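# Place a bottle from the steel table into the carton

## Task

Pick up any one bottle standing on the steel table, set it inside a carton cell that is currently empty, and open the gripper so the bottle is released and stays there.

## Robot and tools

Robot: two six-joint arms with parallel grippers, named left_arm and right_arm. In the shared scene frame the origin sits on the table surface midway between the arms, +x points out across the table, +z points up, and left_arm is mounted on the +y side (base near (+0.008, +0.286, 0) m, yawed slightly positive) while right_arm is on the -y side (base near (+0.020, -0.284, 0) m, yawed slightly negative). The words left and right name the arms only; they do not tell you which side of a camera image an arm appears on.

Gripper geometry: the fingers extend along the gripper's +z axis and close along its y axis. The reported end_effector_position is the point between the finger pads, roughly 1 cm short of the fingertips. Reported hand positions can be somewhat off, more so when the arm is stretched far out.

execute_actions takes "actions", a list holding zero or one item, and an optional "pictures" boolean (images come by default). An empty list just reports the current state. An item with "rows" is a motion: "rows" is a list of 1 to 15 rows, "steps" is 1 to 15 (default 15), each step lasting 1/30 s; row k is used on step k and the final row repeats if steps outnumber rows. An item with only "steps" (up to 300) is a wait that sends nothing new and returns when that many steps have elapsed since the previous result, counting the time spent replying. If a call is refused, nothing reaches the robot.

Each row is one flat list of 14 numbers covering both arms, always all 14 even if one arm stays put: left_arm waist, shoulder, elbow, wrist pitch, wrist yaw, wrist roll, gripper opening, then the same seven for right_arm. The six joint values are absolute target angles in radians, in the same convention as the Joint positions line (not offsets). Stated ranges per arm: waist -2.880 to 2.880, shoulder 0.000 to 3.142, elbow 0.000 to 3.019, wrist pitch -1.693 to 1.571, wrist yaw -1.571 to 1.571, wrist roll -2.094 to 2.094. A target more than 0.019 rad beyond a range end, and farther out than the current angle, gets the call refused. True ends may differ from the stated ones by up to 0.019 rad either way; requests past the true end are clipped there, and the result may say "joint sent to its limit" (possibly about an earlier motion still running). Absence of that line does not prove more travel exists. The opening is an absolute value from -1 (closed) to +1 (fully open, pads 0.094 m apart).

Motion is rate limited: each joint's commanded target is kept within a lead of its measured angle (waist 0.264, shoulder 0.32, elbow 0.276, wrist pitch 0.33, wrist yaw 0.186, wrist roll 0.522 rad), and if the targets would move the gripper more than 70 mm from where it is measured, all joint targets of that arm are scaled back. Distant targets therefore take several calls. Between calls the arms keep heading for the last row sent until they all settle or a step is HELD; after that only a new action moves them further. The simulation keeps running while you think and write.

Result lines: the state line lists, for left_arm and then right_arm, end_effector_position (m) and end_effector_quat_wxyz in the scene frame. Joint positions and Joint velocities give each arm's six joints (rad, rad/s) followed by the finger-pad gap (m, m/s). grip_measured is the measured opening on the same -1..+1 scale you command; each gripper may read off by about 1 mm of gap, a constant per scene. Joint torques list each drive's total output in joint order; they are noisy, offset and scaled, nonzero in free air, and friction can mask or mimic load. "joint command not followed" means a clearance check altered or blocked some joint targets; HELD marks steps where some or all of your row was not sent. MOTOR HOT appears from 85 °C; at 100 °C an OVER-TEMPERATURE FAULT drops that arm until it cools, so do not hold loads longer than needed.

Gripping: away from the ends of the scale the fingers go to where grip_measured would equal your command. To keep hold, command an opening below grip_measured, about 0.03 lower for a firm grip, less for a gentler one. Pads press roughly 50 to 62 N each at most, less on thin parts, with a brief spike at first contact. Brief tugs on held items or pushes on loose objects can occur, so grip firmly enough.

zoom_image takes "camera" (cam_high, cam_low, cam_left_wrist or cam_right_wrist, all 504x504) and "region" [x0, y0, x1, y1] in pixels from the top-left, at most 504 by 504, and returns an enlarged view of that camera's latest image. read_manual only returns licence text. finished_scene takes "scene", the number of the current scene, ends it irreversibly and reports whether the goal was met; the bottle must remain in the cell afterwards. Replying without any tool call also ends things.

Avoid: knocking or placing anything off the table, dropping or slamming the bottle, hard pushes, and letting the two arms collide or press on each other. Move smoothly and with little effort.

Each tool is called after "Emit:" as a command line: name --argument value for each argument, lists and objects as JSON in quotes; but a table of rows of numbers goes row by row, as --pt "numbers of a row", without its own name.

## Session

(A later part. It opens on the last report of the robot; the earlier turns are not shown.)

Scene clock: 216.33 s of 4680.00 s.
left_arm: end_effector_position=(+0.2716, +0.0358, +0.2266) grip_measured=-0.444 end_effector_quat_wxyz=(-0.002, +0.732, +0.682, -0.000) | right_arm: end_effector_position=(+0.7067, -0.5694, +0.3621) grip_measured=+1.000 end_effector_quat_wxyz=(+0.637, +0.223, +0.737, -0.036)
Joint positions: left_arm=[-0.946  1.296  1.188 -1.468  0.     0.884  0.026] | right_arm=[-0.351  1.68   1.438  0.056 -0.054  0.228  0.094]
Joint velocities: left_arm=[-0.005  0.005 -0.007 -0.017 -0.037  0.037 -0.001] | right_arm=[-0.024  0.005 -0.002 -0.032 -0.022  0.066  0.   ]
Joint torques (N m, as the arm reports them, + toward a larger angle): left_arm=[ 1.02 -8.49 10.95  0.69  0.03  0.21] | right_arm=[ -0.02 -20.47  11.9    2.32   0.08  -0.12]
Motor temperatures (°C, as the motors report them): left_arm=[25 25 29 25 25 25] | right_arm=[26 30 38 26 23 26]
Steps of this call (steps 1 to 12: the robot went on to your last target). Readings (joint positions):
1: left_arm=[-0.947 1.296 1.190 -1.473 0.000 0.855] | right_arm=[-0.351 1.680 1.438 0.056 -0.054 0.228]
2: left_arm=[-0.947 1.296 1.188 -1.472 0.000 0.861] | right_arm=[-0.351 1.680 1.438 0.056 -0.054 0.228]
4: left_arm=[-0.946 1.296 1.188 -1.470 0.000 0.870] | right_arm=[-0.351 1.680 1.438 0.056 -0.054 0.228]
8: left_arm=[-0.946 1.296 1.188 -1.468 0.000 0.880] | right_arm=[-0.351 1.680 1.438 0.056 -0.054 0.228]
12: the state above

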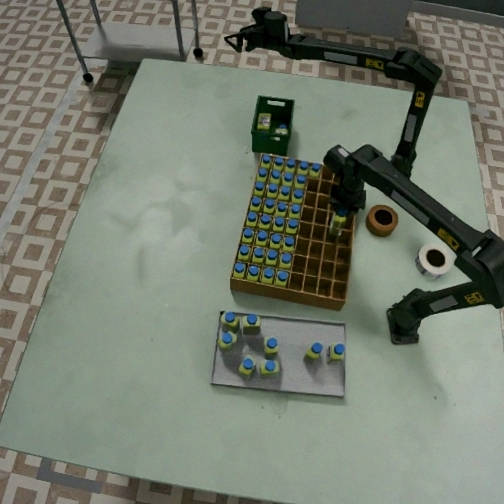

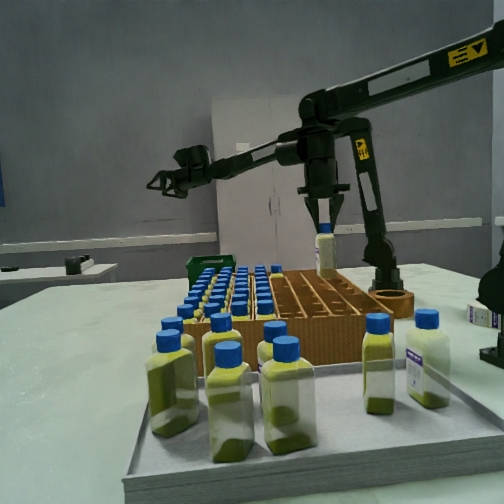

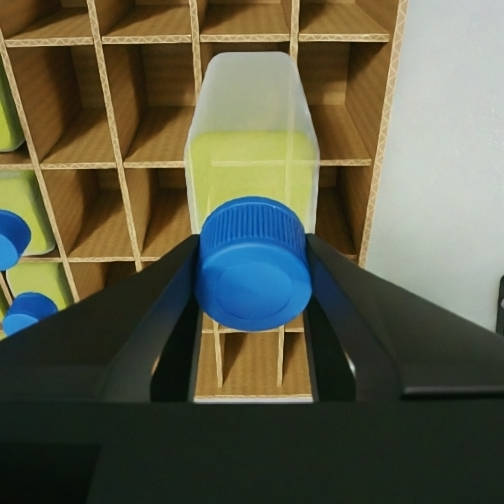

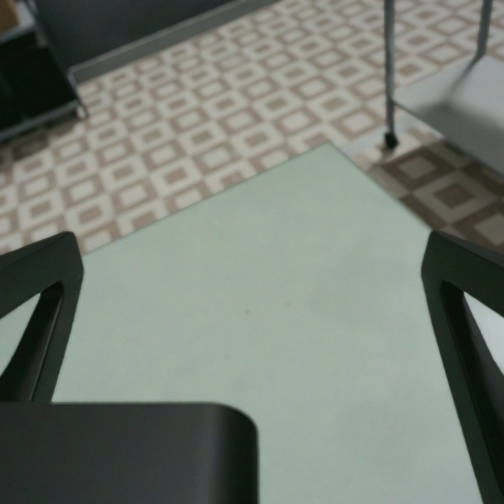

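Emit:
execute_actions --actions '[{"rows": [[-0.937,1.30,1.183,-1.448,0,0.90,-0.51,-0.351,1.68,1.438,0.056,-0.054,0.228,1],[-0.932,1.30,1.178,-1.442,0,0.90,-0.51,-0.351,1.68,1.438,0.056,-0.054,0.228,1],[-0.927,1.30,1.172,-1.436,0,0.90,-0.51,-0.351,1.68,1.438,0.056,-0.054,0.228,1],[-0.923,1.30,1.166,-1.43,0,0.90,-0.51,-0.351,1.68,1.438,0.056,-0.054,0.228,1],[-0.921,1.30,1.16,-1.424,0,0.90,-0.51,-0.351,1.68,1.438,0.056,-0.054,0.228,1],[-0.921,1.30,1.155,-1.418,0,0.90,-0.51,-0.351,1.68,1.438,0.056,-0.054,0.228,1],[-0.921,1.30,1.15,-1.412,0,0.90,-0.51,-0.351,1.68,1.438,0.056,-0.054,0.228,1]], "steps": 15}]'

Scene clock: 238.87 s of 4680.00 s.
left_arm: end_effector_position=(+0.2762, +0.0416, +0.2132) grip_measured=-0.444 end_effector_quat_wxyz=(-0.000, +0.727, +0.687, -0.000) | right_arm: end_effector_position=(+0.7067, -0.5694, +0.3621) grip_measured=+1.000 end_effector_quat_wxyz=(+0.637, +0.223, +0.737, -0.036)
Joint positions: left_arm=[-0.926  1.296  1.153 -1.429  0.     0.89   0.026] | right_arm=[-0.351  1.68   1.438  0.056 -0.054  0.228  0.094]
Joint velocities: left_arm=[-0.005 -0.005  0.002 -0.007 -0.022 -0.022  0.001] | right_arm=[ 0.005  0.015 -0.017 -0.022 -0.037 -0.037  0.   ]
Joint torques (N m, as the arm reports them, + toward a larger angle): left_arm=[ 1.   -8.8  10.48  0.72  0.02  0.25] | right_arm=[ -0.02 -20.47  11.89   2.31   0.08  -0.12]
Motor temperatures (°C, as the motors report them): left_arm=[25 25 29 25 25 25] | right_arm=[26 30 38 26 23 26]
Steps of this call (steps 1 to 30: the robot went on to your last target; steps 31 to 90: nothing new was sent; then 19.03 s passed at rest; steps 91 to 105: all 15 steps of this action). Readings (joint positions):
91: left_arm=[-0.946 1.296 1.188 -1.468 0.000 0.887] | right_arm=[-0.351 1.680 1.438 0.056 -0.054 0.228]
92: left_arm=[-0.945 1.296 1.188 -1.466 0.000 0.888] | right_arm=[-0.351 1.680 1.438 0.056 -0.054 0.228]
94: left_arm=[-0.942 1.296 1.184 -1.456 0.000 0.889] | right_arm=[-0.351 1.680 1.438 0.056 -0.054 0.228]
98: left_arm=[-0.929 1.296 1.162 -1.434 0.000 0.890] | right_arm=[-0.351 1.680 1.438 0.056 -0.054 0.228]
105: the state above

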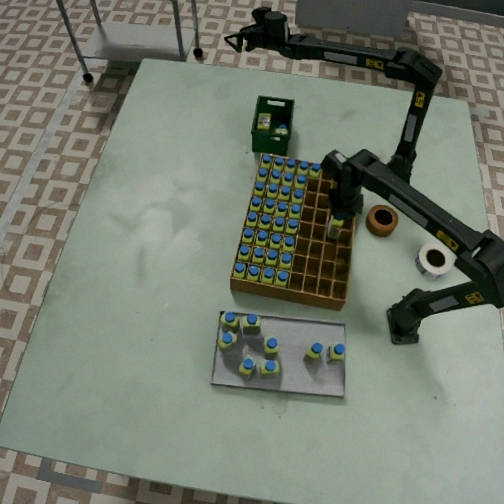

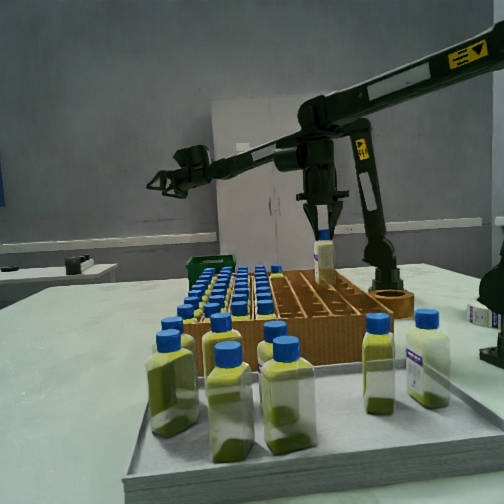

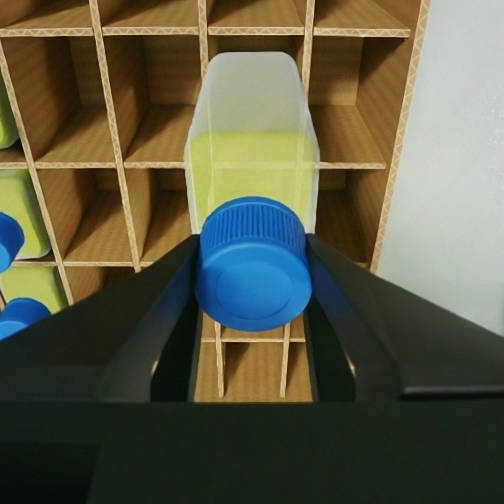

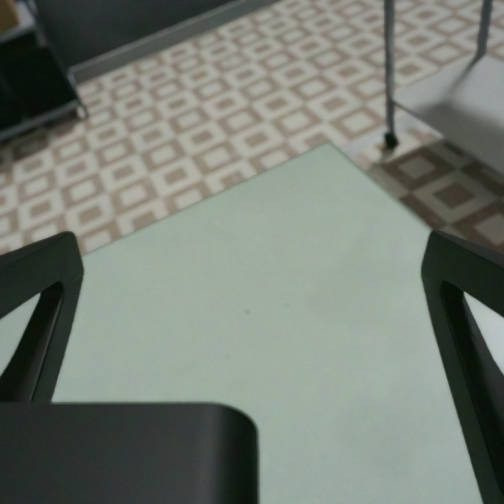

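Emit:
execute_actions --actions '[{"rows": [[-0.921,1.306,1.147,-1.409,0,0.90,-0.51,-0.351,1.68,1.438,0.056,-0.054,0.228,1],[-0.921,1.308,1.143,-1.404,0,0.90,-0.51,-0.351,1.68,1.438,0.056,-0.054,0.228,1],[-0.921,1.309,1.138,-1.398,0,0.90,-0.51,-0.351,1.68,1.438,0.056,-0.054,0.228,1],[-0.921,1.31,1.132,-1.391,0,0.90,-0.51,-0.351,1.68,1.438,0.056,-0.054,0.228,1],[-0.921,1.311,1.126,-1.384,0,0.90,-0.51,-0.351,1.68,1.438,0.056,-0.054,0.228,1],[-0.921,1.313,1.12,-1.376,0,0.90,-0.51,-0.351,1.68,1.438,0.056,-0.054,0.228,1],[-0.921,1.314,1.114,-1.369,0,0.90,-0.51,-0.351,1.68,1.438,0.056,-0.054,0.228,1],[-0.921,1.316,1.108,-1.361,0,0.90,-0.51,-0.351,1.68,1.438,0.056,-0.054,0.228,1],[-0.921,1.317,1.102,-1.354,0,0.90,-0.51,-0.351,1.68,1.438,0.056,-0.054,0.228,1],[-0.921,1.319,1.095,-1.345,0,0.90,-0.51,-0.351,1.68,1.438,0.056,-0.054,0.228,1],[-0.921,1.32,1.088,-1.337,0,0.90,-0.51,-0.351,1.68,1.438,0.056,-0.054,0.228,1],[-0.921,1.322,1.081,-1.328,0,0.90,-0.51,-0.351,1.68,1.438,0.056,-0.054,0.228,1]], "steps": 15}]' --pictures false

Emit:
execute_actions --actions '[{"steps": 5}]'

Scene clock: 260.47 s of 4680.00 s.
left_arm: end_effector_position=(+0.2811, +0.0433, +0.1915) grip_measured=-0.444 end_effector_quat_wxyz=(+0.003, +0.723, +0.690, +0.001) | right_arm: end_effector_position=(+0.7067, -0.5694, +0.3621) grip_measured=+1.000 end_effector_quat_wxyz=(+0.637, +0.223, +0.737, -0.036)
Joint positions: left_arm=[-0.914  1.308  1.106 -1.362 -0.001  0.892  0.026] | right_arm=[-0.351  1.68   1.438  0.056 -0.054  0.228  0.094]
Joint velocities: left_arm=[-0.015 -0.005 -0.002  0.002  0.037 -0.066  0.001] | right_arm=[ 0.005 -0.005 -0.007 -0.002 -0.051 -0.007  0.   ]
Joint torques (N m, as the arm reports them, + toward a larger angle): left_arm=[-0.34 -6.98  8.57  1.37  0.07  0.18] | right_arm=[ -0.05 -20.48  11.88   2.32   0.08  -0.12]
Motor temperatures (°C, as the motors report them): left_arm=[25 25 30 25 25 25] | right_arm=[26 30 38 26 23 26]
Steps of this call (steps 1 to 15: the robot went on to your last target; steps 16 to 90: nothing new was sent; then 18.10 s passed at rest; steps 91 to 105: all 15 steps of this action). Readings (joint positions):
91: left_arm=[-0.914 1.310 1.122 -1.424 -0.003 0.891] | right_arm=[-0.351 1.680 1.438 0.056 -0.054 0.228]
92: left_arm=[-0.914 1.310 1.122 -1.423 -0.003 0.891] | right_arm=[-0.351 1.680 1.438 0.056 -0.054 0.228]
94: left_arm=[-0.914 1.310 1.122 -1.417 -0.003 0.891] | right_arm=[-0.351 1.680 1.438 0.056 -0.054 0.228]
98: left_arm=[-0.914 1.310 1.121 -1.391 -0.003 0.891] | right_arm=[-0.351 1.680 1.438 0.056 -0.054 0.228]
105: the state above

Scene clock: 260.63 s of 4680.00 s.
left_arm: end_effector_position=(+0.2811, +0.0433, +0.1915) grip_measured=-0.444 end_effector_quat_wxyz=(+0.003, +0.724, +0.690, +0.001) | right_arm: end_effector_position=(+0.7067, -0.5694, +0.3621) grip_measured=+1.000 end_effector_quat_wxyz=(+0.637, +0.223, +0.737, -0.036)
Joint positions: left_arm=[-0.914  1.308  1.106 -1.362 -0.001  0.892  0.026] | right_arm=[-0.351  1.68   1.438  0.056 -0.054  0.228  0.094]
Joint velocities: left_arm=[ 0.005 -0.005  0.002 -0.007 -0.007 -0.037 -0.001] | right_arm=[ 0.005  0.005 -0.007  0.007 -0.037 -0.007  0.   ]
Joint torques (N m, as the arm reports them, + toward a larger angle): left_arm=[-0.25 -7.55  8.38  1.47  0.08  0.23] | right_arm=[ -0.06 -20.43  11.89   2.32   0.08  -0.12]
Motor temperatures (°C, as the motors report them): left_arm=[25 25 30 25 25 25] | right_arm=[26 30 38 26 23 26]
Steps of this call (steps 1 to 5: the robot went on to your last target). Readings (joint positions):
1: left_arm=[-0.914 1.308 1.106 -1.362 -0.001 0.892] | right_arm=[-0.351 1.680 1.438 0.056 -0.054 0.228]
2: left_arm=[-0.914 1.308 1.106 -1.362 -0.001 0.892] | right_arm=[-0.351 1.680 1.438 0.056 -0.054 0.228]
4: left_arm=[-0.914 1.308 1.106 -1.362 -0.001 0.892] | right_arm=[-0.351 1.680 1.438 0.056 -0.054 0.228]
5: the state above

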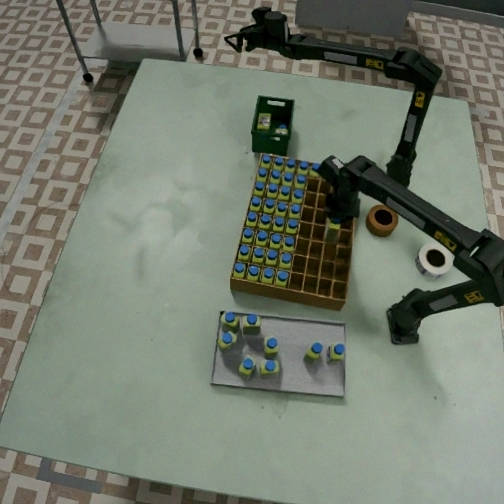

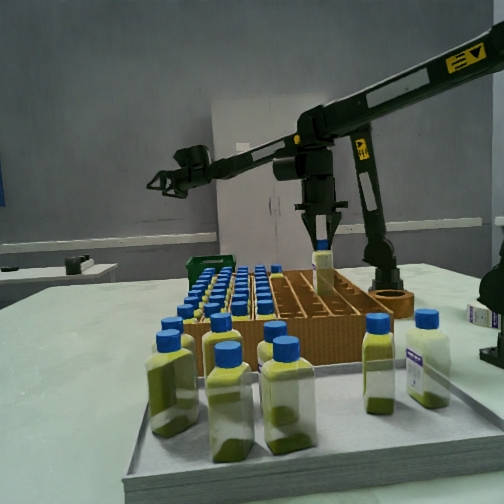

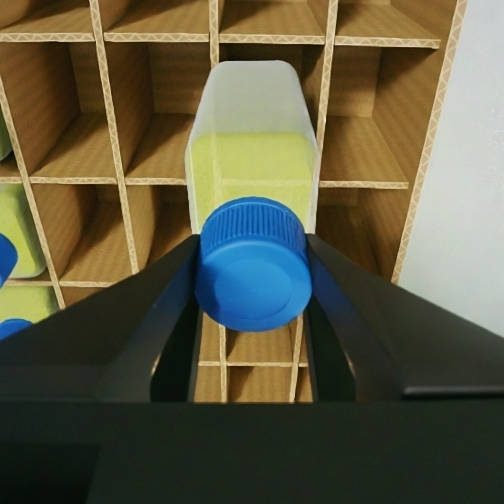

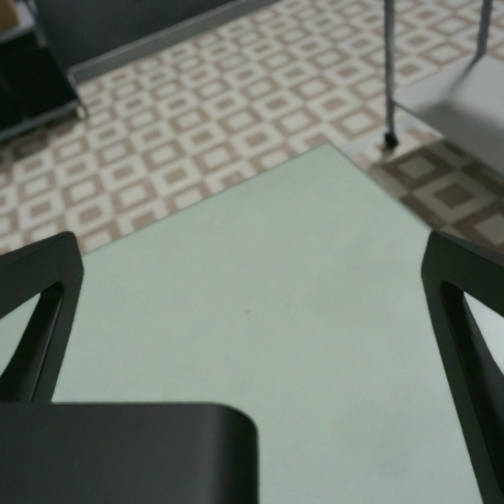

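Emit:
execute_actions --actions '[{"rows": [[-0.916,1.30,1.13,-1.37,0,0.90,-0.51,-0.351,1.68,1.438,0.056,-0.054,0.228,1],[-0.916,1.293,1.15,-1.38,0,0.90,-0.51,-0.351,1.68,1.438,0.056,-0.054,0.228,1],[-0.916,1.288,1.16,-1.39,0,0.90,-0.51,-0.351,1.68,1.438,0.056,-0.054,0.228,1],[-0.916,1.285,1.168,-1.40,0,0.90,-0.51,-0.351,1.68,1.438,0.056,-0.054,0.228,1],[-0.92,1.285,1.168,-1.408,0,0.90,-0.51,-0.351,1.68,1.438,0.056,-0.054,0.228,1],[-0.925,1.285,1.168,-1.408,0,0.90,-0.51,-0.351,1.68,1.438,0.056,-0.054,0.228,1],[-0.93,1.285,1.168,-1.408,0,0.90,-0.51,-0.351,1.68,1.438,0.056,-0.054,0.228,1],[-0.934,1.285,1.168,-1.408,0,0.90,-0.51,-0.351,1.68,1.438,0.056,-0.054,0.228,1],[-0.936,1.285,1.168,-1.408,0,0.90,-0.51,-0.351,1.68,1.438,0.056,-0.054,0.228,1]], "steps": 15}]' --pictures false

Emit:
execute_actions --actions '[{"steps": 5}]'

Scene clock: 283.50 s of 4680.00 s.
left_arm: end_effector_position=(+0.2715, +0.0442, +0.1926) grip_measured=-0.444 end_effector_quat_wxyz=(-0.010, +0.729, +0.684, -0.000) | right_arm: end_effector_position=(+0.7067, -0.5694, +0.3621) grip_measured=+1.000 end_effector_quat_wxyz=(+0.637, +0.223, +0.737, -0.036)
Joint positions: left_arm=[-0.93   1.305  1.106 -1.393 -0.001  0.892  0.026] | right_arm=[-0.351  1.68   1.438  0.056 -0.054  0.228  0.094]
Joint velocities: left_arm=[-0.005  0.005 -0.002 -0.007  0.022  0.007  0.   ] | right_arm=[-0.005 -0.015 -0.002 -0.012 -0.007  0.066  0.   ]
Joint torques (N m, as the arm reports them, + toward a larger angle): left_arm=[ -0.72 -10.35  16.95  -0.5    0.09   0.23] | right_arm=[ -0.04 -20.43  11.88   2.32   0.08  -0.12]
Motor temperatures (°C, as the motors report them): left_arm=[25 25 29 25 25 25] | right_arm=[26 30 38 26 23 26]
Steps of this call (steps 1 to 15: the robot went on to your last target; steps 16 to 90: nothing new was sent; then 19.37 s passed at rest; steps 91 to 105: all 15 steps of this action). Readings (joint positions):
91: left_arm=[-0.914 1.307 1.106 -1.363 -0.001 0.892] | right_arm=[-0.351 1.680 1.438 0.056 -0.054 0.228]
92: left_arm=[-0.914 1.305 1.106 -1.364 -0.001 0.892] | right_arm=[-0.351 1.680 1.438 0.056 -0.054 0.228]
94: left_arm=[-0.914 1.305 1.106 -1.371 -0.001 0.892] | right_arm=[-0.351 1.680 1.438 0.056 -0.054 0.228]
98: left_arm=[-0.917 1.305 1.106 -1.390 -0.001 0.892] | right_arm=[-0.351 1.680 1.438 0.056 -0.054 0.228]
105: the state above

Scene clock: 283.67 s of 4680.00 s.
left_arm: end_effector_position=(+0.2715, +0.0442, +0.1926) grip_measured=-0.444 end_effector_quat_wxyz=(-0.010, +0.729, +0.684, -0.000) | right_arm: end_effector_position=(+0.7067, -0.5694, +0.3621) grip_measured=+1.000 end_effector_quat_wxyz=(+0.637, +0.223, +0.737, -0.036)
Joint positions: left_arm=[-0.93   1.305  1.106 -1.393 -0.001  0.892  0.026] | right_arm=[-0.351  1.68   1.438  0.056 -0.054  0.228  0.094]
Joint velocities: left_arm=[ 0.005  0.005  0.012 -0.022 -0.022  0.007  0.001] | right_arm=[-0.005 -0.015 -0.002  0.012 -0.022 -0.066  0.   ]
Joint torques (N m, as the arm reports them, + toward a larger angle): left_arm=[-0.34 -9.91 16.96 -0.53  0.05  0.17] | right_arm=[ -0.07 -20.43  11.88   2.32   0.08  -0.12]
Motor temperatures (°C, as the motors report them): left_arm=[25 25 29 25 25 25] | right_arm=[26 30 38 26 23 26]
Steps of this call (steps 1 to 5: the robot went on to your last target). Readings (joint positions):
1: left_arm=[-0.930 1.305 1.106 -1.393 -0.001 0.892] | right_arm=[-0.351 1.680 1.438 0.056 -0.054 0.228]
2: left_arm=[-0.930 1.305 1.106 -1.393 -0.001 0.892] | right_arm=[-0.351 1.680 1.438 0.056 -0.054 0.228]
4: left_arm=[-0.930 1.305 1.106 -1.393 -0.001 0.892] | right_arm=[-0.351 1.680 1.438 0.056 -0.054 0.228]
5: the state above

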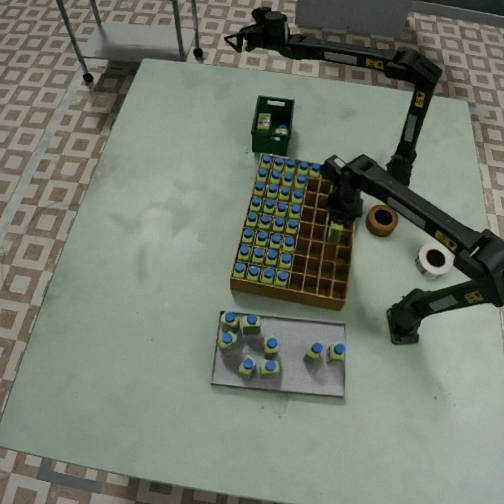

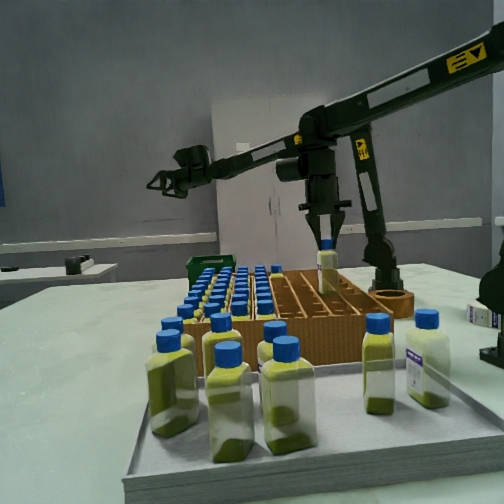

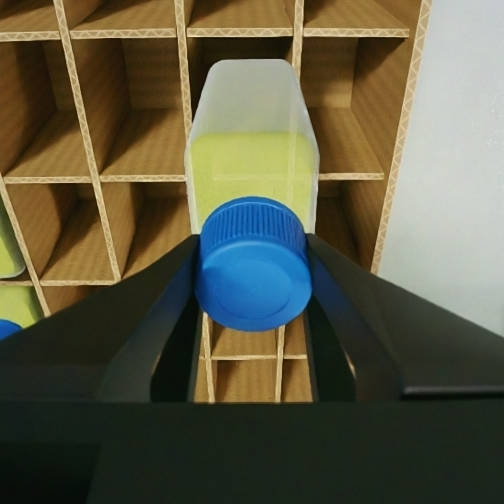

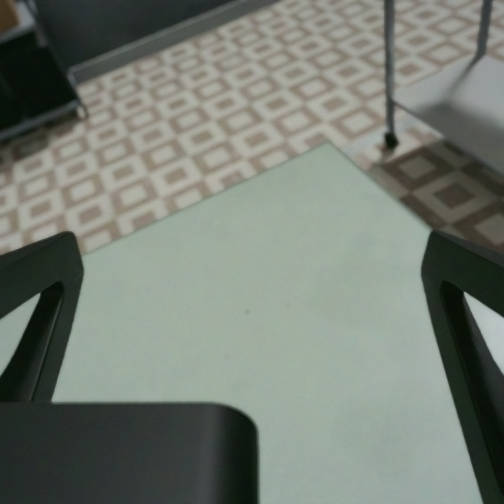

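Emit:
execute_actions --actions '[{"rows": [[-0.933,1.295,1.14,-1.385,0,0.90,-0.51,-0.351,1.68,1.438,0.056,-0.054,0.228,1],[-0.933,1.295,1.14,-1.375,0,0.90,-0.51,-0.351,1.68,1.438,0.056,-0.054,0.228,1],[-0.933,1.295,1.14,-1.368,0,0.90,-0.51,-0.351,1.68,1.438,0.056,-0.054,0.228,1],[-0.933,1.295,1.14,-1.362,0,0.90,-0.51,-0.351,1.68,1.438,0.056,-0.054,0.228,1],[-0.933,1.295,1.14,-1.357,0,0.90,-0.51,-0.351,1.68,1.438,0.056,-0.054,0.228,1]], "steps": 15}]'

Scene clock: 292.83 s of 4680.00 s.
left_arm: end_effector_position=(+0.2750, +0.0410, +0.1925) grip_measured=-0.444 end_effector_quat_wxyz=(-0.001, +0.729, +0.684, +0.001) | right_arm: end_effector_position=(+0.7067, -0.5694, +0.3621) grip_measured=+1.000 end_effector_quat_wxyz=(+0.637, +0.223, +0.737, -0.036)
Joint positions: left_arm=[-0.93   1.305  1.106 -1.373 -0.001  0.892  0.026] | right_arm=[-0.351  1.68   1.438  0.056 -0.054  0.228  0.094]
Joint velocities: left_arm=[ 0.005 -0.005 -0.032  0.017 -0.037  0.007  0.   ] | right_arm=[ 0.005 -0.005  0.017  0.007 -0.037  0.007  0.   ]
Joint torques (N m, as the arm reports them, + toward a larger angle): left_arm=[-0.27 -9.65 14.15  0.8   0.13  0.2 ] | right_arm=[ -0.05 -20.45  11.89   2.32   0.08  -0.12]
Motor temperatures (°C, as the motors report them): left_arm=[25 25 31 25 25 25] | right_arm=[26 30 38 26 23 26]
Steps of this call (steps 1 to 15: the robot went on to your last target; steps 16 to 90: nothing new was sent; then 5.67 s passed at rest; steps 91 to 105: all 15 steps of this action). Readings (joint positions):
91: left_arm=[-0.930 1.305 1.106 -1.393 -0.001 0.892] | right_arm=[-0.351 1.680 1.438 0.056 -0.054 0.228]
92: left_arm=[-0.930 1.305 1.106 -1.393 -0.001 0.892] | right_arm=[-0.351 1.680 1.438 0.056 -0.054 0.228]
94: left_arm=[-0.930 1.305 1.106 -1.388 -0.001 0.892] | right_arm=[-0.351 1.680 1.438 0.056 -0.054 0.228]
98: left_arm=[-0.930 1.305 1.106 -1.374 -0.001 0.892] | right_arm=[-0.351 1.680 1.438 0.056 -0.054 0.228]
105: the state above

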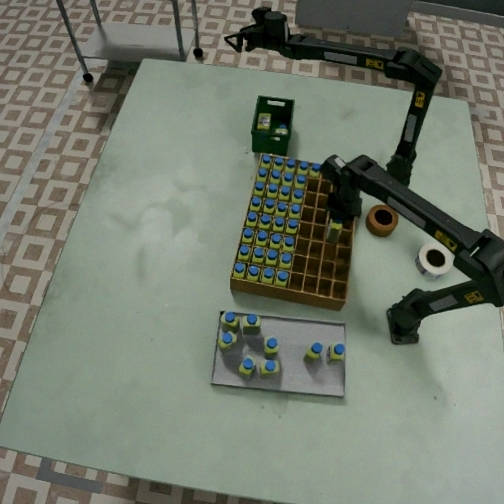

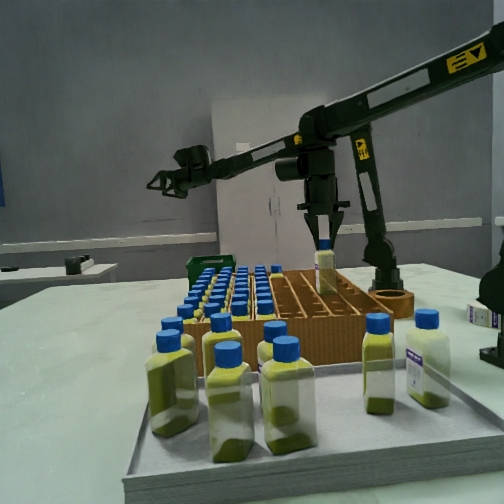

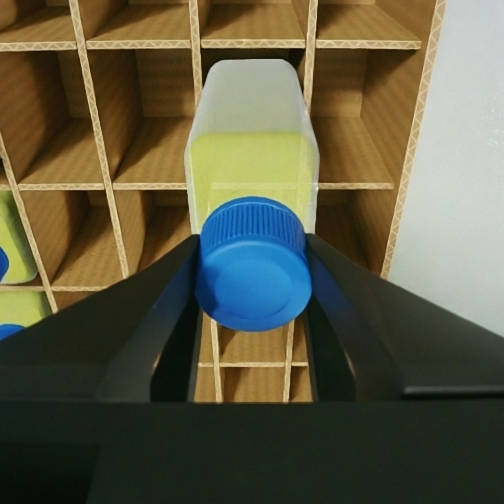

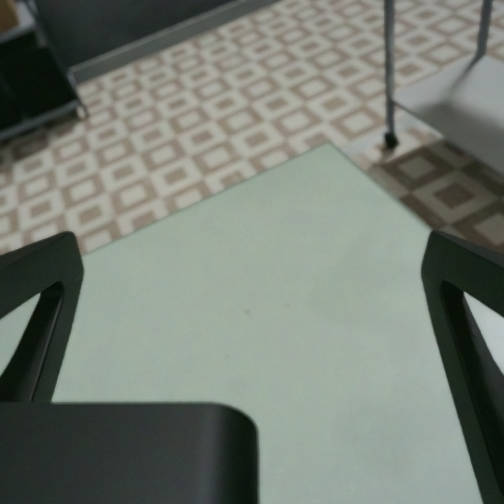

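Centered. Descend to z≈0.16.

Emit:
execute_actions --actions '[{"rows": [[-0.933,1.312,1.102,-1.357,0,0.90,-0.51,-0.351,1.68,1.438,0.056,-0.054,0.228,1],[-0.933,1.316,1.098,-1.354,0,0.90,-0.51,-0.351,1.68,1.438,0.056,-0.054,0.228,1],[-0.933,1.318,1.094,-1.348,0,0.90,-0.51,-0.351,1.68,1.438,0.056,-0.054,0.228,1],[-0.933,1.32,1.089,-1.341,0,0.90,-0.51,-0.351,1.68,1.438,0.056,-0.054,0.228,1],[-0.933,1.322,1.083,-1.333,0,0.90,-0.51,-0.351,1.68,1.438,0.056,-0.054,0.228,1],[-0.933,1.324,1.077,-1.325,0,0.90,-0.51,-0.351,1.68,1.438,0.056,-0.054,0.228,1],[-0.933,1.326,1.071,-1.317,0,0.90,-0.51,-0.351,1.68,1.438,0.056,-0.054,0.228,1],[-0.933,1.328,1.065,-1.309,0,0.90,-0.51,-0.351,1.68,1.438,0.056,-0.054,0.228,1],[-0.933,1.33,1.059,-1.30,0,0.90,-0.51,-0.351,1.68,1.438,0.056,-0.054,0.228,1],[-0.933,1.332,1.053,-1.292,0,0.90,-0.51,-0.351,1.68,1.438,0.056,-0.054,0.228,1],[-0.933,1.334,1.047,-1.284,0,0.90,-0.51,-0.351,1.68,1.438,0.056,-0.054,0.228,1],[-0.933,1.336,1.041,-1.275,0,0.90,-0.51,-0.351,1.68,1.438,0.056,-0.054,0.228,1],[-0.933,1.338,1.036,-1.267,0,0.90,-0.51,-0.351,1.68,1.438,0.056,-0.054,0.228,1]], "steps": 15}]' --pictures false

Emit:
execute_actions --actions '[{"steps": 5}]'

Scene clock: 308.83 s of 4680.00 s.
left_arm: end_effector_position=(+0.2752, +0.0408, +0.1607) grip_measured=-0.444 end_effector_quat_wxyz=(-0.002, +0.729, +0.684, +0.000) | right_arm: end_effector_position=(+0.7067, -0.5694, +0.3621) grip_measured=+1.000 end_effector_quat_wxyz=(+0.637, +0.223, +0.737, -0.036)
Joint positions: left_arm=[-0.93   1.328  1.042 -1.289 -0.001  0.892  0.026] | right_arm=[-0.351  1.68   1.438  0.056 -0.054  0.228  0.094]
Joint velocities: left_arm=[-0.005  0.083 -0.11   0.066  0.037  0.066 -0.   ] | right_arm=[-0.005 -0.015  0.007 -0.007  0.022  0.022  0.   ]
Joint torques (N m, as the arm reports them, + toward a larger angle): left_arm=[ 0.2  -7.48 10.45  0.59  0.1   0.23] | right_arm=[ -0.06 -20.43  11.89   2.32   0.08  -0.12]
Motor temperatures (°C, as the motors report them): left_arm=[25 25 31 25 25 25] | right_arm=[26 30 38 26 23 26]
Steps of this call (steps 1 to 15: the robot went on to your last target; steps 16 to 90: nothing new was sent; then 12.50 s passed at rest; steps 91 to 105: all 15 steps of this action). Readings (joint positions):
91: left_arm=[-0.930 1.305 1.106 -1.373 -0.001 0.892] | right_arm=[-0.351 1.680 1.438 0.056 -0.054 0.228]
92: left_arm=[-0.930 1.305 1.106 -1.373 -0.001 0.892] | right_arm=[-0.351 1.680 1.438 0.056 -0.054 0.228]
94: left_arm=[-0.930 1.305 1.103 -1.366 -0.001 0.892] | right_arm=[-0.351 1.680 1.438 0.056 -0.054 0.228]
98: left_arm=[-0.930 1.308 1.084 -1.339 -0.001 0.892] | right_arm=[-0.351 1.680 1.438 0.056 -0.054 0.228]
105: the state above

Scene clock: 309.00 s of 4680.00 s.
left_arm: end_effector_position=(+0.2753, +0.0408, +0.1575) grip_measured=-0.444 end_effector_quat_wxyz=(-0.004, +0.729, +0.684, +0.000) | right_arm: end_effector_position=(+0.7067, -0.5694, +0.3621) grip_measured=+1.000 end_effector_quat_wxyz=(+0.637, +0.223, +0.737, -0.036)
Joint positions: left_arm=[-0.93   1.334  1.038 -1.284 -0.001  0.892  0.026] | right_arm=[-0.351  1.68   1.438  0.056 -0.054  0.228  0.094]
Joint velocities: left_arm=[ 0.005  0.005 -0.017  0.007  0.007  0.037 -0.001] | right_arm=[ 0.005 -0.005  0.002 -0.032 -0.037  0.037  0.   ]
Joint torques (N m, as the arm reports them, + toward a larger angle): left_arm=[ 0.1  -8.11 10.32  0.97  0.06  0.16] | right_arm=[ -0.05 -20.45  11.89   2.33   0.08  -0.12]
Motor temperatures (°C, as the motors report them): left_arm=[25 25 31 25 25 25] | right_arm=[26 30 38 26 23 26]
Steps of this call (steps 1 to 5: the robot went on to your last target). Readings (joint positions):
1: left_arm=[-0.930 1.331 1.040 -1.287 -0.001 0.892] | right_arm=[-0.351 1.680 1.438 0.056 -0.054 0.228]
2: left_arm=[-0.930 1.333 1.039 -1.286 -0.001 0.892] | right_arm=[-0.351 1.680 1.438 0.056 -0.054 0.228]
4: left_arm=[-0.930 1.334 1.038 -1.284 -0.001 0.892] | right_arm=[-0.351 1.680 1.438 0.056 -0.054 0.228]
5: the state above

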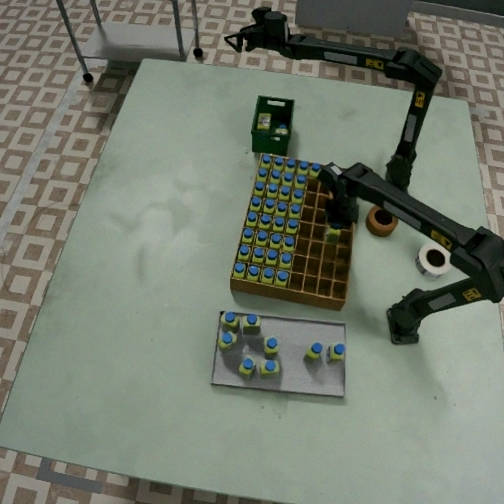

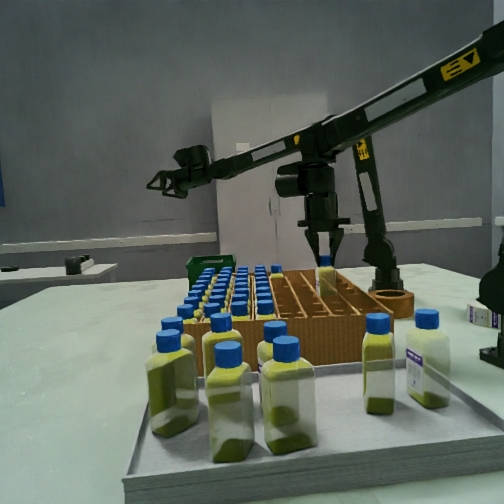

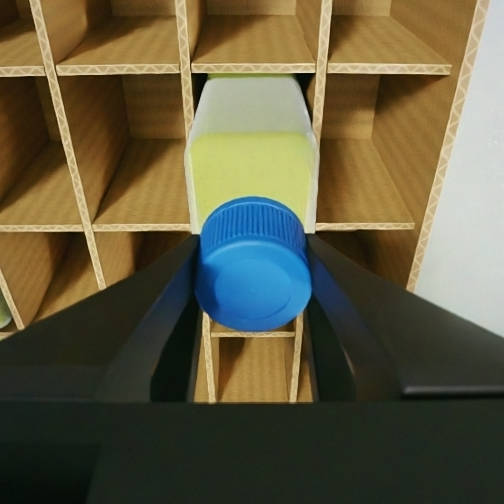

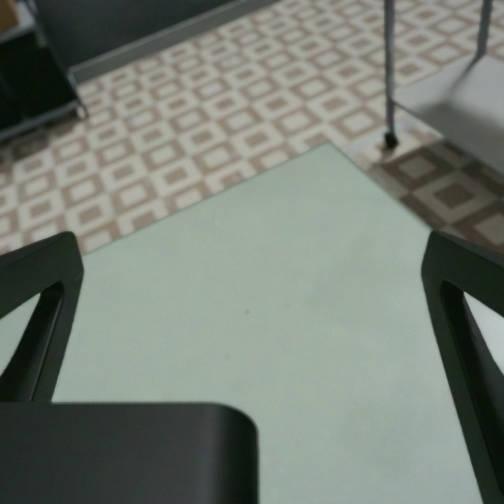

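Emit:
execute_actions --actions '[{"rows": [[-0.933,1.34,1.031,-1.256,0,0.90,-0.51,-0.351,1.68,1.438,0.056,-0.054,0.228,1],[-0.933,1.342,1.025,-1.246,0,0.90,-0.51,-0.351,1.68,1.438,0.056,-0.054,0.228,1],[-0.933,1.345,1.018,-1.236,0,0.90,-0.51,-0.351,1.68,1.438,0.056,-0.054,0.228,1],[-0.933,1.348,1.011,-1.226,0,0.90,-0.51,-0.351,1.68,1.438,0.056,-0.054,0.228,1],[-0.933,1.351,1.004,-1.216,0,0.90,-0.51,-0.351,1.68,1.438,0.056,-0.054,0.228,1],[-0.933,1.354,0.997,-1.206,0,0.90,-0.51,-0.351,1.68,1.438,0.056,-0.054,0.228,1],[-0.933,1.357,0.99,-1.196,0,0.90,-0.51,-0.351,1.68,1.438,0.056,-0.054,0.228,1],[-0.933,1.36,0.983,-1.186,0,0.90,-0.51,-0.351,1.68,1.438,0.056,-0.054,0.228,1],[-0.933,1.363,0.977,-1.177,0,0.90,-0.51,-0.351,1.68,1.438,0.056,-0.054,0.228,1],[-0.933,1.366,0.971,-1.168,0,0.90,-0.51,-0.351,1.68,1.438,0.056,-0.054,0.228,1],[-0.933,1.369,0.966,-1.16,0,0.90,-0.51,-0.351,1.68,1.438,0.056,-0.054,0.228,1],[-0.933,1.371,0.961,-1.153,0,0.90,-0.51,-0.351,1.68,1.438,0.056,-0.054,0.228,1],[-0.933,1.373,0.958,-1.148,0,0.90,-0.51,-0.351,1.68,1.438,0.056,-0.054,0.228,1],[-0.933,1.375,0.955,-1.143,0,0.90,-0.51,-0.351,1.68,1.438,0.056,-0.054,0.228,1],[-0.933,1.377,0.952,-1.138,0,0.90,-0.51,-0.351,1.68,1.438,0.056,-0.054,0.228,1]], "steps": 15}]' --pictures false

Emit:
execute_actions --actions '[{"steps": 8}]'

Scene clock: 331.53 s of 4680.00 s.
left_arm: end_effector_position=(+0.2754, +0.0404, +0.1190) grip_measured=-0.444 end_effector_quat_wxyz=(+0.000, +0.729, +0.684, +0.000) | right_arm: end_effector_position=(+0.7067, -0.5694, +0.3621) grip_measured=+1.000 end_effector_quat_wxyz=(+0.637, +0.223, +0.737, -0.036)
Joint positions: left_arm=[-0.93   1.366  0.961 -1.166 -0.     0.892  0.026] | right_arm=[-0.351  1.68   1.438  0.056 -0.054  0.228  0.094]
Joint velocities: left_arm=[-0.005  0.093 -0.105  0.154 -0.037 -0.051 -0.001] | right_arm=[-0.015 -0.005  0.007  0.002 -0.051 -0.007  0.   ]
Joint torques (N m, as the arm reports them, + toward a larger angle): left_arm=[-0.27 -8.21  9.83  0.77  0.05  0.17] | right_arm=[ -0.04 -20.47  11.89   2.32   0.08  -0.12]
Motor temperatures (°C, as the motors report them): left_arm=[25 25 30 25 25 25] | right_arm=[26 30 38 26 23 26]
Steps of this call (steps 1 to 15: the robot went on to your last target; steps 16 to 90: nothing new was sent; then 19.03 s passed at rest; steps 91 to 105: all 15 steps of this action). Readings (joint positions):
91: left_arm=[-0.930 1.334 1.038 -1.281 -0.001 0.892] | right_arm=[-0.351 1.680 1.438 0.056 -0.054 0.228]
92: left_arm=[-0.930 1.334 1.037 -1.276 -0.001 0.892] | right_arm=[-0.351 1.680 1.438 0.056 -0.054 0.228]
94: left_arm=[-0.930 1.334 1.031 -1.261 -0.000 0.892] | right_arm=[-0.351 1.680 1.438 0.056 -0.054 0.228]
98: left_arm=[-0.930 1.338 1.003 -1.223 -0.000 0.892] | right_arm=[-0.351 1.680 1.438 0.056 -0.054 0.228]
105: the state above

Scene clock: 331.80 s of 4680.00 s.
left_arm: end_effector_position=(+0.2756, +0.0402, +0.1148) grip_measured=-0.444 end_effector_quat_wxyz=(+0.000, +0.729, +0.684, +0.000) | right_arm: end_effector_position=(+0.7067, -0.5694, +0.3621) grip_measured=+1.000 end_effector_quat_wxyz=(+0.637, +0.223, +0.737, -0.036)
Joint positions: left_arm=[-0.93   1.371  0.955 -1.154 -0.     0.892  0.026] | right_arm=[-0.351  1.68   1.438  0.056 -0.054  0.228  0.094]
Joint velocities: left_arm=[-0.005 -0.015 -0.012 -0.002  0.066 -0.066 -0.002] | right_arm=[-0.005  0.005 -0.002  0.002  0.007  0.007  0.   ]
Joint torques (N m, as the arm reports them, + toward a larger angle): left_arm=[-0.11 -7.57  9.56  0.68  0.08  0.24] | right_arm=[ -0.05 -20.46  11.88   2.32   0.08  -0.12]
Motor temperatures (°C, as the motors report them): left_arm=[25 25 30 25 25 25] | right_arm=[26 30 38 26 23 26]
Steps of this call (steps 1 to 8: the robot went on to your last target). Readings (joint positions):
1: left_arm=[-0.930 1.368 0.958 -1.161 -0.000 0.892] | right_arm=[-0.351 1.680 1.438 0.056 -0.054 0.228]
2: left_arm=[-0.930 1.370 0.957 -1.159 -0.000 0.892] | right_arm=[-0.351 1.680 1.438 0.056 -0.054 0.228]
4: left_arm=[-0.930 1.371 0.955 -1.156 -0.000 0.892] | right_arm=[-0.351 1.680 1.438 0.056 -0.054 0.228]
8: the state above

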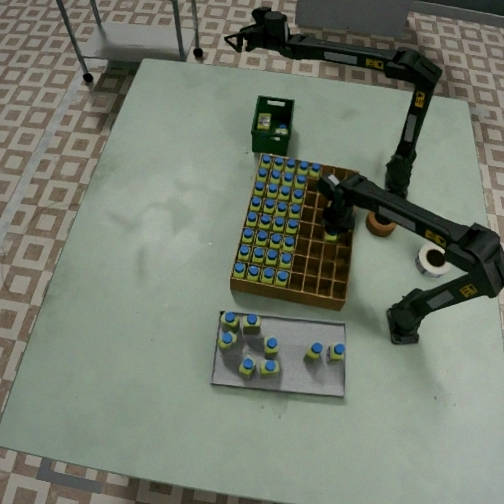

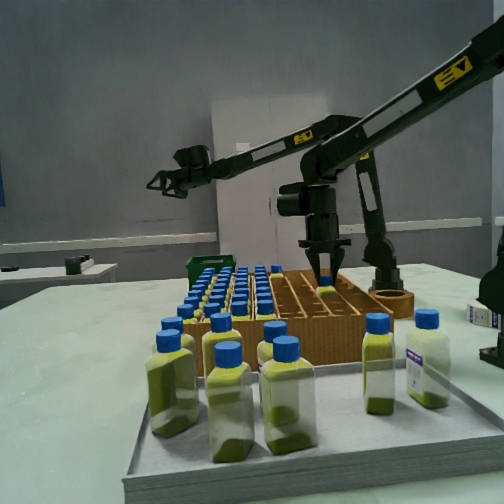

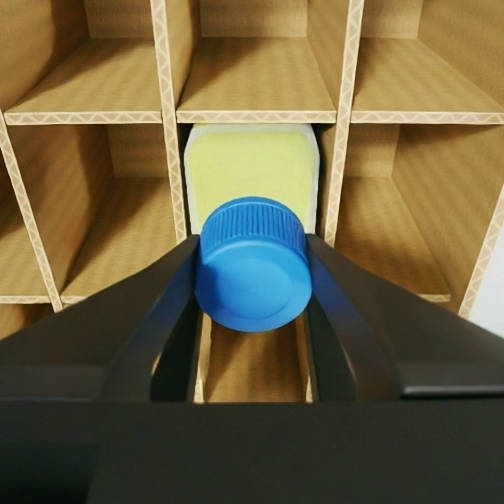

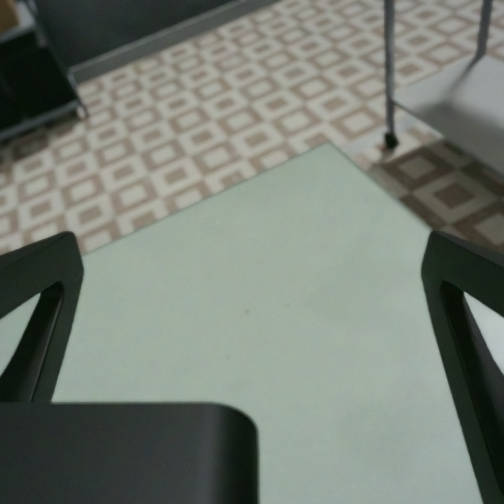

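Emit:
execute_actions --actions '[{"rows": [[-0.933,1.379,0.949,-1.135,0,0.90,-0.51,-0.351,1.68,1.438,0.056,-0.054,0.228,1],[-0.933,1.381,0.946,-1.131,0,0.90,-0.51,-0.351,1.68,1.438,0.056,-0.054,0.228,1],[-0.933,1.383,0.943,-1.127,0,0.90,-0.51,-0.351,1.68,1.438,0.056,-0.054,0.228,1],[-0.933,1.385,0.94,-1.123,0,0.90,-0.51,-0.351,1.68,1.438,0.056,-0.054,0.228,1],[-0.933,1.387,0.937,-1.118,0,0.90,-0.51,-0.351,1.68,1.438,0.056,-0.054,0.228,1],[-0.933,1.389,0.934,-1.113,0,0.90,-0.51,-0.351,1.68,1.438,0.056,-0.054,0.228,1],[-0.933,1.391,0.931,-1.108,0,0.90,-0.51,-0.351,1.68,1.438,0.056,-0.054,0.228,1]], "steps": 15}]' --pictures false

Scene clock: 341.17 s of 4680.00 s.
left_arm: end_effector_position=(+0.2764, +0.0396, +0.1087) grip_measured=-0.444 end_effector_quat_wxyz=(+0.005, +0.729, +0.684, +0.001) | right_arm: end_effector_position=(+0.7067, -0.5694, +0.3621) grip_measured=+1.000 end_effector_quat_wxyz=(+0.637, +0.223, +0.737, -0.036)
Joint positions: left_arm=[-0.93   1.375  0.941 -1.127 -0.001  0.893  0.026] | right_arm=[-0.351  1.68   1.438  0.056 -0.054  0.228  0.094]
Joint velocities: left_arm=[-0.015 -0.005 -0.017  0.002  0.007  0.022 -0.001] | right_arm=[-0.005  0.015 -0.017  0.012  0.022  0.037  0.   ]
Joint torques (N m, as the arm reports them, + toward a larger angle): left_arm=[ 0.18 -7.8   8.93  0.82  0.1   0.17] | right_arm=[ -0.08 -20.46  11.89   2.32   0.08  -0.12]
Motor temperatures (°C, as the motors report them): left_arm=[25 25 29 25 25 25] | right_arm=[26 30 38 26 23 26]
Steps of this call (steps 1 to 30: the robot went on to your last target; steps 31 to 90: nothing new was sent; then 5.87 s passed at rest; steps 91 to 105: all 15 steps of this action). Readings (joint positions):
91: left_arm=[-0.930 1.371 0.955 -1.154 -0.000 0.892] | right_arm=[-0.351 1.680 1.438 0.056 -0.054 0.228]
92: left_arm=[-0.930 1.371 0.955 -1.152 -0.000 0.892] | right_arm=[-0.351 1.680 1.438 0.056 -0.054 0.228]
94: left_arm=[-0.930 1.371 0.953 -1.146 -0.000 0.892] | right_arm=[-0.351 1.680 1.438 0.056 -0.054 0.228]
98: left_arm=[-0.930 1.375 0.942 -1.130 -0.000 0.892] | right_arm=[-0.351 1.680 1.438 0.056 -0.054 0.228]
105: the state above

Seated at ≈0.109, the same height as in scene 1. Release and lift.

Emit:
execute_actions --actions '[{"rows": [[-0.933,1.38,0.945,-1.12,0,0.90,-0.46,-0.351,1.68,1.438,0.056,-0.054,0.228,1],[-0.933,1.375,0.955,-1.125,0,0.90,-0.40,-0.351,1.68,1.438,0.056,-0.054,0.228,1],[-0.933,1.37,0.965,-1.13,0,0.90,-0.3,-0.351,1.68,1.438,0.056,-0.054,0.228,1],[-0.933,1.365,0.975,-1.135,0,0.90,-0.2,-0.351,1.68,1.438,0.056,-0.054,0.228,1],[-0.933,1.36,0.99,-1.14,0,0.90,-0.1,-0.351,1.68,1.438,0.056,-0.054,0.228,1],[-0.933,1.355,1.005,-1.15,0,0.90,-0.1,-0.351,1.68,1.438,0.056,-0.054,0.228,1],[-0.933,1.35,1.018,-1.165,0,0.90,-0.1,-0.351,1.68,1.438,0.056,-0.054,0.228,1],[-0.933,1.345,1.03,-1.182,0,0.90,-0.1,-0.351,1.68,1.438,0.056,-0.054,0.228,1],[-0.933,1.34,1.042,-1.20,0,0.90,-0.1,-0.351,1.68,1.438,0.056,-0.054,0.228,1],[-0.933,1.335,1.054,-1.218,0,0.90,-0.1,-0.351,1.68,1.438,0.056,-0.054,0.228,1],[-0.933,1.33,1.066,-1.236,0,0.90,-0.1,-0.351,1.68,1.438,0.056,-0.054,0.228,1],[-0.933,1.325,1.078,-1.254,0,0.90,-0.1,-0.351,1.68,1.438,0.056,-0.054,0.228,1],[-0.933,1.32,1.088,-1.272,0,0.90,-0.1,-0.351,1.68,1.438,0.056,-0.054,0.228,1],[-0.933,1.317,1.096,-1.288,0,0.90,-0.1,-0.351,1.68,1.438,0.056,-0.054,0.228,1],[-0.933,1.315,1.10,-1.30,0,0.90,-0.1,-0.351,1.68,1.438,0.056,-0.054,0.228,1]], "steps": 15}]' --pictures false

Emit:
execute_actions --actions '[{"steps": 10}]'

Scene clock: 358.40 s of 4680.00 s.
left_arm: end_effector_position=(+0.2787, +0.0375, +0.1518) grip_measured=-0.102 end_effector_quat_wxyz=(+0.002, +0.729, +0.684, +0.001) | right_arm: end_effector_position=(+0.7067, -0.5694, +0.3621) grip_measured=+1.000 end_effector_quat_wxyz=(+0.637, +0.223, +0.737, -0.036)
Joint positions: left_arm=[-0.93   1.343  1.031 -1.255 -0.001  0.893  0.042] | right_arm=[-0.351  1.68   1.438  0.056 -0.054  0.228  0.094]
Joint velocities: left_arm=[ 0.005 -0.21   0.349 -0.437 -0.007 -0.007  0.001] | right_arm=[-0.024 -0.024  0.002 -0.012 -0.037  0.022  0.   ]
Joint torques (N m, as the arm reports them, + toward a larger angle): left_arm=[ 0.2  -9.52 15.07 -0.13  0.06  0.2 ] | right_arm=[ -0.08 -20.43  11.89   2.32   0.08  -0.12]
Motor temperatures (°C, as the motors report them): left_arm=[25 25 29 25 25 25] | right_arm=[26 31 38 26 23 26]
Steps of this call (steps 1 to 15: the robot went on to your last target; steps 16 to 90: nothing new was sent; then 13.73 s passed at rest; steps 91 to 105: all 15 steps of this action). Readings (joint positions):
91: left_arm=[-0.930 1.375 0.941 -1.127 -0.001 0.893] | right_arm=[-0.351 1.680 1.438 0.056 -0.054 0.228]
92: left_arm=[-0.930 1.375 0.941 -1.127 -0.001 0.893] | right_arm=[-0.351 1.680 1.438 0.056 -0.054 0.228]
94: left_arm=[-0.930 1.375 0.941 -1.127 -0.001 0.893] | right_arm=[-0.351 1.680 1.438 0.056 -0.054 0.228]
98: left_arm=[-0.930 1.374 0.952 -1.144 -0.001 0.893] | right_arm=[-0.351 1.680 1.438 0.056 -0.054 0.228]
105: the state above

Scene clock: 358.73 s of 4680.00 s.
left_arm: end_effector_position=(+0.2789, +0.0373, +0.1700) grip_measured=-0.102 end_effector_quat_wxyz=(+0.013, +0.729, +0.684, +0.001) | right_arm: end_effector_position=(+0.7067, -0.5694, +0.3621) grip_measured=+1.000 end_effector_quat_wxyz=(+0.637, +0.223, +0.737, -0.036)
Joint positions: left_arm=[-0.93   1.316  1.055 -1.285 -0.001  0.893  0.042] | right_arm=[-0.351  1.68   1.438  0.056 -0.054  0.228  0.094]
Joint velocities: left_arm=[-0.005 -0.015 -0.002 -0.007 -0.007  0.007  0.   ] | right_arm=[-0.005  0.005 -0.017 -0.002 -0.051 -0.051  0.   ]
Joint torques (N m, as the arm reports them, + toward a larger angle): left_arm=[-0.21 -8.25 15.1  -0.54  0.06  0.18] | right_arm=[ -0.04 -20.46  11.89   2.31   0.08  -0.12]
Motor temperatures (°C, as the motors report them): left_arm=[25 25 29 25 25 25] | right_arm=[26 31 38 26 23 26]
Steps of this call (steps 1 to 10: the robot went on to your last target). Readings (joint positions):
1: left_arm=[-0.930 1.336 1.041 -1.267 -0.001 0.893] | right_arm=[-0.351 1.680 1.438 0.056 -0.054 0.228]
2: left_arm=[-0.930 1.329 1.048 -1.274 -0.001 0.893] | right_arm=[-0.351 1.680 1.438 0.056 -0.054 0.228]
4: left_arm=[-0.930 1.318 1.055 -1.281 -0.001 0.893] | right_arm=[-0.351 1.680 1.438 0.056 -0.054 0.228]
8: left_arm=[-0.930 1.316 1.055 -1.285 -0.001 0.893] | right_arm=[-0.351 1.680 1.438 0.056 -0.054 0.228]
10: the state above

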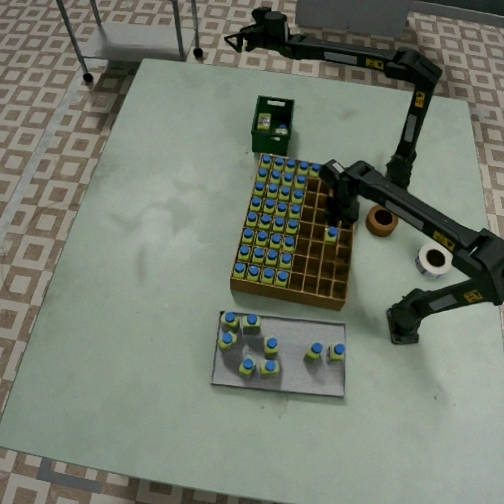

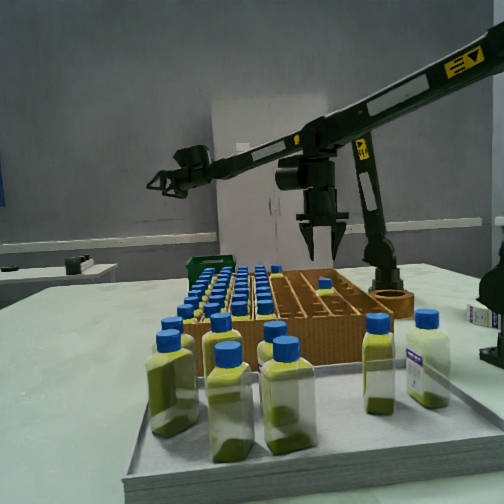

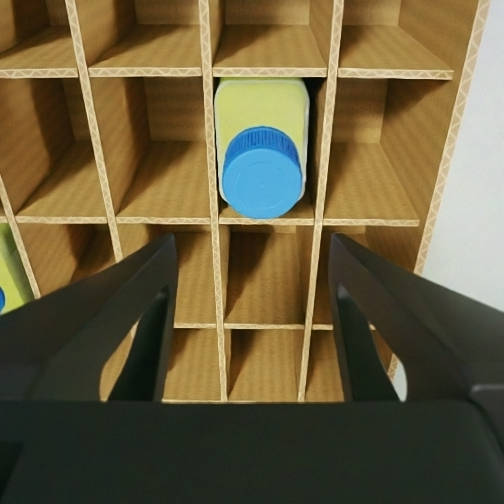

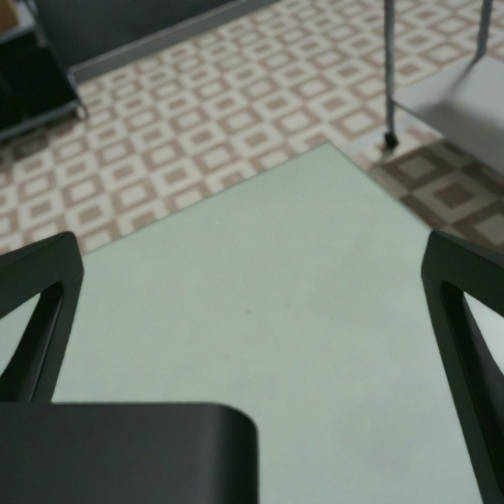

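Emit:
finished_scene --scene 2

The scene is finished: the task was done.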